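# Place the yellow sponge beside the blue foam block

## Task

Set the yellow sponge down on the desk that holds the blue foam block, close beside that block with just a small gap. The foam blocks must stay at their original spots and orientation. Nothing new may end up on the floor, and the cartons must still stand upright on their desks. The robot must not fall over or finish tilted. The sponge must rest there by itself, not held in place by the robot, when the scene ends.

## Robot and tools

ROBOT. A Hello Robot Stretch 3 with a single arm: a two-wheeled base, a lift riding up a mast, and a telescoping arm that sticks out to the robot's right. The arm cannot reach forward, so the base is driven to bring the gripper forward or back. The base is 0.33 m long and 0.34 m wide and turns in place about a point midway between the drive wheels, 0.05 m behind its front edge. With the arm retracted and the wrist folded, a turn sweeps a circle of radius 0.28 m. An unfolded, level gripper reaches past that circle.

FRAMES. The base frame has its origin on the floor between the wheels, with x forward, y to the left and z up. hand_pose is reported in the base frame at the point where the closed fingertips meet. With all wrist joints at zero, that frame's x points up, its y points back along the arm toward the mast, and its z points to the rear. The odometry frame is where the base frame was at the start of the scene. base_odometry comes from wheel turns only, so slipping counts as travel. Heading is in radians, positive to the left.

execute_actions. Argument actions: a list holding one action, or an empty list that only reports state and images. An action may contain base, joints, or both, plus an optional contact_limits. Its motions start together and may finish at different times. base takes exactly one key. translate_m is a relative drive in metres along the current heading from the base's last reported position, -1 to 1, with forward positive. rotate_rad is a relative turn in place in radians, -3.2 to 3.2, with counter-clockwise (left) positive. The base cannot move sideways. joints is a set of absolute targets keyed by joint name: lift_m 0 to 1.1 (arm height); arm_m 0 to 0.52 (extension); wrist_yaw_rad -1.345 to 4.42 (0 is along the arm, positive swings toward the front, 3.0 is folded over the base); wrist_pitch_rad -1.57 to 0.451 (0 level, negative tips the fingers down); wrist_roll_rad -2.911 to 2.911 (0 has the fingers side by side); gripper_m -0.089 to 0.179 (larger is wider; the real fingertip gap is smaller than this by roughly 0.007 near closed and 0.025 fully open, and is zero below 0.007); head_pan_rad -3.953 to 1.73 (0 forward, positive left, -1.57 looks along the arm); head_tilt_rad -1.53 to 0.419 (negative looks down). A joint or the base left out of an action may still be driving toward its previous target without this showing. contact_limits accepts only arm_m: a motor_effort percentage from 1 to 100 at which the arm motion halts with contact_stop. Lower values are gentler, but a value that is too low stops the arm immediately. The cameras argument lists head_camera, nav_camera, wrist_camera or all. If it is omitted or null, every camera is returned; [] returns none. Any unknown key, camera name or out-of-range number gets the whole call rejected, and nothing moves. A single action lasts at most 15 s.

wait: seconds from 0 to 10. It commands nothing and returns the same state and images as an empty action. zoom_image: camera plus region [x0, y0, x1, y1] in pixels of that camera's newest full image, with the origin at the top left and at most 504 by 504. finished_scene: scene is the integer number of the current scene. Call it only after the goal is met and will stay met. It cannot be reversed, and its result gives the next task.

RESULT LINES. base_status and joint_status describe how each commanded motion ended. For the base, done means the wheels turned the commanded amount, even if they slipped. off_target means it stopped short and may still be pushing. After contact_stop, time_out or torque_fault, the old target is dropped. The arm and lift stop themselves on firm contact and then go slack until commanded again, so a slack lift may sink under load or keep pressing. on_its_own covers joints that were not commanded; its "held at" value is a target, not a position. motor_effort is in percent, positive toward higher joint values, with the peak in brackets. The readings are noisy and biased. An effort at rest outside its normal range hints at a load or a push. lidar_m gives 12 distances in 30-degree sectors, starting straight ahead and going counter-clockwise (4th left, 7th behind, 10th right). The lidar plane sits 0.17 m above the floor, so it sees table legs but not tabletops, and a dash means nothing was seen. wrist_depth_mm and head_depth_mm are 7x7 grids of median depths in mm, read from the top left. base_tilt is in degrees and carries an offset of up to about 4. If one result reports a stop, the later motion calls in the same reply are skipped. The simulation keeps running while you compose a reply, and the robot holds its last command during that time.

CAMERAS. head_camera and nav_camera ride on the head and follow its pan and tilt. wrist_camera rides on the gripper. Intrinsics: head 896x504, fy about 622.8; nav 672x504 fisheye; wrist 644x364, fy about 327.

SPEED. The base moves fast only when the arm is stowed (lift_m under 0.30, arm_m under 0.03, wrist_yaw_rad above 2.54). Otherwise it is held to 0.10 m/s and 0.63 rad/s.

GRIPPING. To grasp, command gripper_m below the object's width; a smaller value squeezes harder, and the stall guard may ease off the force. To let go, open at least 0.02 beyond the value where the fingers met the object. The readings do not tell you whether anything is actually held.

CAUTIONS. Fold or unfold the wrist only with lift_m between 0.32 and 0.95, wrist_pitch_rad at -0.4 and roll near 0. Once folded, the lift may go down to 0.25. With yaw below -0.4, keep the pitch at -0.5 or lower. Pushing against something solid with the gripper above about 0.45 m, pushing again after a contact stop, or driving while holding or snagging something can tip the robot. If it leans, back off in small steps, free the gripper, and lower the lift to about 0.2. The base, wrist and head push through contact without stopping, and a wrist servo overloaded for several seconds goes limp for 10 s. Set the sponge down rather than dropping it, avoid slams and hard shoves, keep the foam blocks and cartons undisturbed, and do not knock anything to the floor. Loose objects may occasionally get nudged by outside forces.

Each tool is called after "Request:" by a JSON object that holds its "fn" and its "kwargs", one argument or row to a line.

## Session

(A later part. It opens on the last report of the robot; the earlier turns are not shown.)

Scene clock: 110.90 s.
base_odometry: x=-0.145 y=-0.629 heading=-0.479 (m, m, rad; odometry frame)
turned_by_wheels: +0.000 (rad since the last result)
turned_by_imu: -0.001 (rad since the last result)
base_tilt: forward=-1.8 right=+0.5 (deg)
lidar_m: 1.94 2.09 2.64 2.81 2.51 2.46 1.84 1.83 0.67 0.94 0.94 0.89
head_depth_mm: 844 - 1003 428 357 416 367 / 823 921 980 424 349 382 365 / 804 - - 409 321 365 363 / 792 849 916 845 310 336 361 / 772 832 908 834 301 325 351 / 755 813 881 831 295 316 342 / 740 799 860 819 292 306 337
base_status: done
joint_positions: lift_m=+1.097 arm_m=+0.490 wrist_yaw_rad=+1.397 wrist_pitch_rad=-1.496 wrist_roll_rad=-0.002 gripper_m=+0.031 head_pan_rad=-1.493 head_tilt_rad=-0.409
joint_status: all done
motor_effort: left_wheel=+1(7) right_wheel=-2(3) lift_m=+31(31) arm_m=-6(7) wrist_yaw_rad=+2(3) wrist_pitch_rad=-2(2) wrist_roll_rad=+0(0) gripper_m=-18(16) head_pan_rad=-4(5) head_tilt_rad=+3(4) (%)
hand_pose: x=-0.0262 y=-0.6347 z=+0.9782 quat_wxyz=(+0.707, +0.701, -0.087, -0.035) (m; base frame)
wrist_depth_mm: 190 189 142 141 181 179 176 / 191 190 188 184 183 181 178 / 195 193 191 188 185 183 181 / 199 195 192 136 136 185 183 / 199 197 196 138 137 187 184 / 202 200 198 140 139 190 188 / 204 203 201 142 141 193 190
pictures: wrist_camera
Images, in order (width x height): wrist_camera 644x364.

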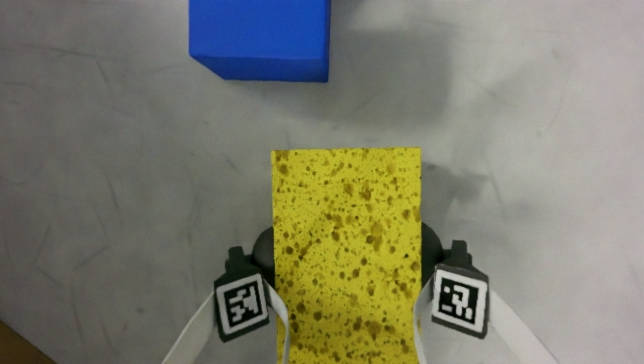

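Request:
{"fn": "execute_actions", "kwargs": {
  "actions": [
    {"base":{"translate_m":0.037},"joints":{"arm_m":0.46}}
  ],
  "cameras": ["wrist_camera"]
}}

Scene clock: 112.80 s.
base_odometry: x=-0.112 y=-0.646 heading=-0.479 (m, m, rad; odometry frame)
turned_by_wheels: +0.000 (rad since the last result)
turned_by_imu: +0.000 (rad since the last result)
base_tilt: forward=-1.8 right=+0.5 (deg)
lidar_m: 1.93 2.06 2.27 2.82 2.52 2.50 1.88 1.81 0.69 0.93 0.93 0.85
head_depth_mm: 832 - 992 428 344 380 366 / 816 910 974 425 319 388 365 / 806 - - 626 309 336 361 / 783 838 908 846 300 325 352 / 766 827 895 834 295 314 342 / 748 805 878 828 292 304 336 / 735 788 853 819 306 295 331
base_status: done
joint_positions: lift_m=+1.097 arm_m=+0.460 wrist_yaw_rad=+1.397 wrist_pitch_rad=-1.496 wrist_roll_rad=-0.002 gripper_m=+0.031 head_pan_rad=-1.493 head_tilt_rad=-0.409
joint_status: all done
motor_effort: left_wheel=+2(5) right_wheel=-1(2) lift_m=+30(30) arm_m=-6(5) wrist_yaw_rad=+2(2) wrist_pitch_rad=-2(2) wrist_roll_rad=+0(0) gripper_m=-18(17) head_pan_rad=-4(4) head_tilt_rad=+4(4) (%)
hand_pose: x=-0.0262 y=-0.6047 z=+0.9782 quat_wxyz=(+0.707, +0.701, -0.087, -0.035) (m; base frame)
wrist_depth_mm: 190 189 186 140 139 179 176 / 193 190 189 141 140 181 179 / 196 194 190 143 185 183 181 / 198 195 194 137 136 185 183 / 200 198 196 138 137 187 185 / 203 200 198 139 139 189 187 / 204 203 201 142 141 193 191
pictures: wrist_camera
Images, in order (width x height): wrist_camera 644x364.

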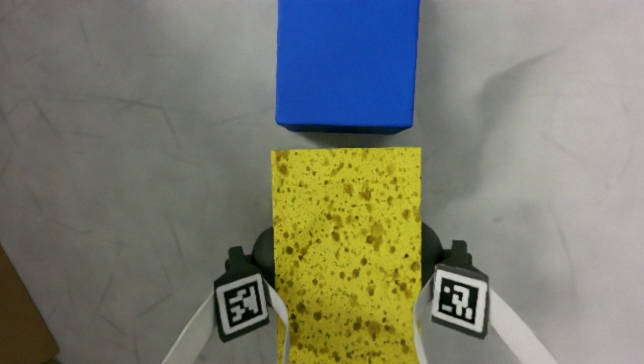

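Request:
{"fn": "execute_actions", "kwargs": {
  "actions": [
    {"joints":{"lift_m":1.091}}
  ],
  "cameras": []
}}

Request:
{"fn": "execute_actions", "kwargs": {
  "actions": [
    {"joints":{"gripper_m":0.11}}
  ],
  "cameras": ["wrist_camera"]
}}

Scene clock: 113.73 s.
base_odometry: x=-0.112 y=-0.646 heading=-0.479 (m, m, rad; odometry frame)
turned_by_wheels: +0.000 (rad since the last result)
turned_by_imu: +0.000 (rad since the last result)
base_tilt: forward=-1.8 right=+0.5 (deg)
lidar_m: 1.92 2.05 2.26 2.83 2.52 2.49 1.88 1.82 0.69 0.93 0.93 0.85
head_depth_mm: 844 - 1000 428 344 379 367 / 815 905 972 425 319 386 364 / 801 - - 400 308 335 361 / 782 842 912 847 300 325 352 / 767 823 895 837 295 314 343 / 747 804 874 828 292 304 336 / 735 791 854 820 306 295 330
base_status: not commanded
joint_positions: lift_m=+1.091 arm_m=+0.460 wrist_yaw_rad=+1.397 wrist_pitch_rad=-1.496 wrist_roll_rad=-0.002 gripper_m=+0.031 head_pan_rad=-1.493 head_tilt_rad=-0.409
joint_status: all done
motor_effort: left_wheel=+3(2) right_wheel=-1(1) lift_m=+18(27) arm_m=-5(6) wrist_yaw_rad=+2(3) wrist_pitch_rad=-2(1) wrist_roll_rad=+0(0) gripper_m=-18(17) head_pan_rad=-5(5) head_tilt_rad=+4(3) (%)
hand_pose: x=-0.0262 y=-0.6047 z=+0.9727 quat_wxyz=(+0.707, +0.701, -0.087, -0.035) (m; base frame)
wrist_depth_mm: 185 183 180 134 133 174 172 / 187 185 182 136 135 176 174 / 190 188 186 137 178 178 176 / 192 190 187 137 136 180 178 / 194 193 189 138 137 182 180 / 196 194 192 140 139 183 182 / 199 197 194 142 141 187 183
pictures: none
No camera images: the call's "cameras" was empty. Leave "cameras" out to get every camera's image.

Scene clock: 115.03 s.
base_odometry: x=-0.112 y=-0.646 heading=-0.479 (m, m, rad; odometry frame)
turned_by_wheels: +0.000 (rad since the last result)
turned_by_imu: +0.000 (rad since the last result)
base_tilt: forward=-1.9 right=+0.5 (deg)
lidar_m: 1.92 2.06 2.27 2.83 2.53 2.49 1.88 1.82 0.69 0.93 0.93 0.85
head_depth_mm: 840 - 998 428 345 379 367 / 818 905 970 424 319 388 365 / 798 - - 399 309 336 361 / 783 843 914 842 300 324 352 / 767 826 895 838 295 314 343 / 749 807 877 830 292 304 336 / 734 790 854 821 306 295 330
base_status: not commanded
joint_positions: lift_m=+1.091 arm_m=+0.460 wrist_yaw_rad=+1.397 wrist_pitch_rad=-1.496 wrist_roll_rad=-0.002 gripper_m=+0.110 head_pan_rad=-1.493 head_tilt_rad=-0.409
joint_status: all done
motor_effort: left_wheel=+2(2) right_wheel=-1(0) lift_m=+18(19) arm_m=-6(6) wrist_yaw_rad=+3(2) wrist_pitch_rad=-2(2) wrist_roll_rad=+0(0) gripper_m=+0(97) head_pan_rad=-4(5) head_tilt_rad=+4(3) (%)
hand_pose: x=-0.0262 y=-0.6047 z=+0.9727 quat_wxyz=(+0.707, +0.701, -0.087, -0.035) (m; base frame)
wrist_depth_mm: 185 182 180 134 134 175 172 / 187 185 183 136 135 175 173 / 189 187 184 138 179 177 175 / 192 190 188 139 139 180 177 / 194 192 188 141 140 181 180 / 196 194 192 142 141 - 181 / 199 197 193 144 144 187 184
pictures: wrist_camera
Images, in order (width x height): wrist_camera 644x364.

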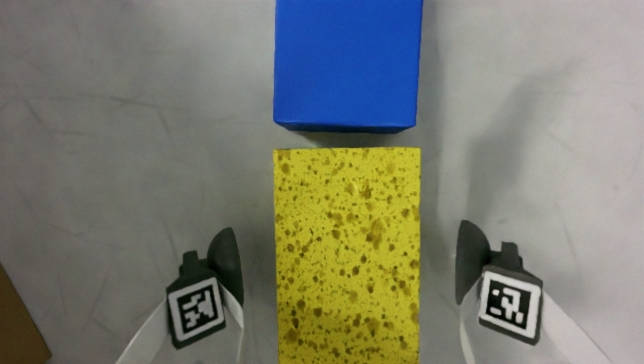

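Request:
{"fn": "finished_scene", "kwargs": {
  "scene": 2
}}

The scene is finished: the task was done.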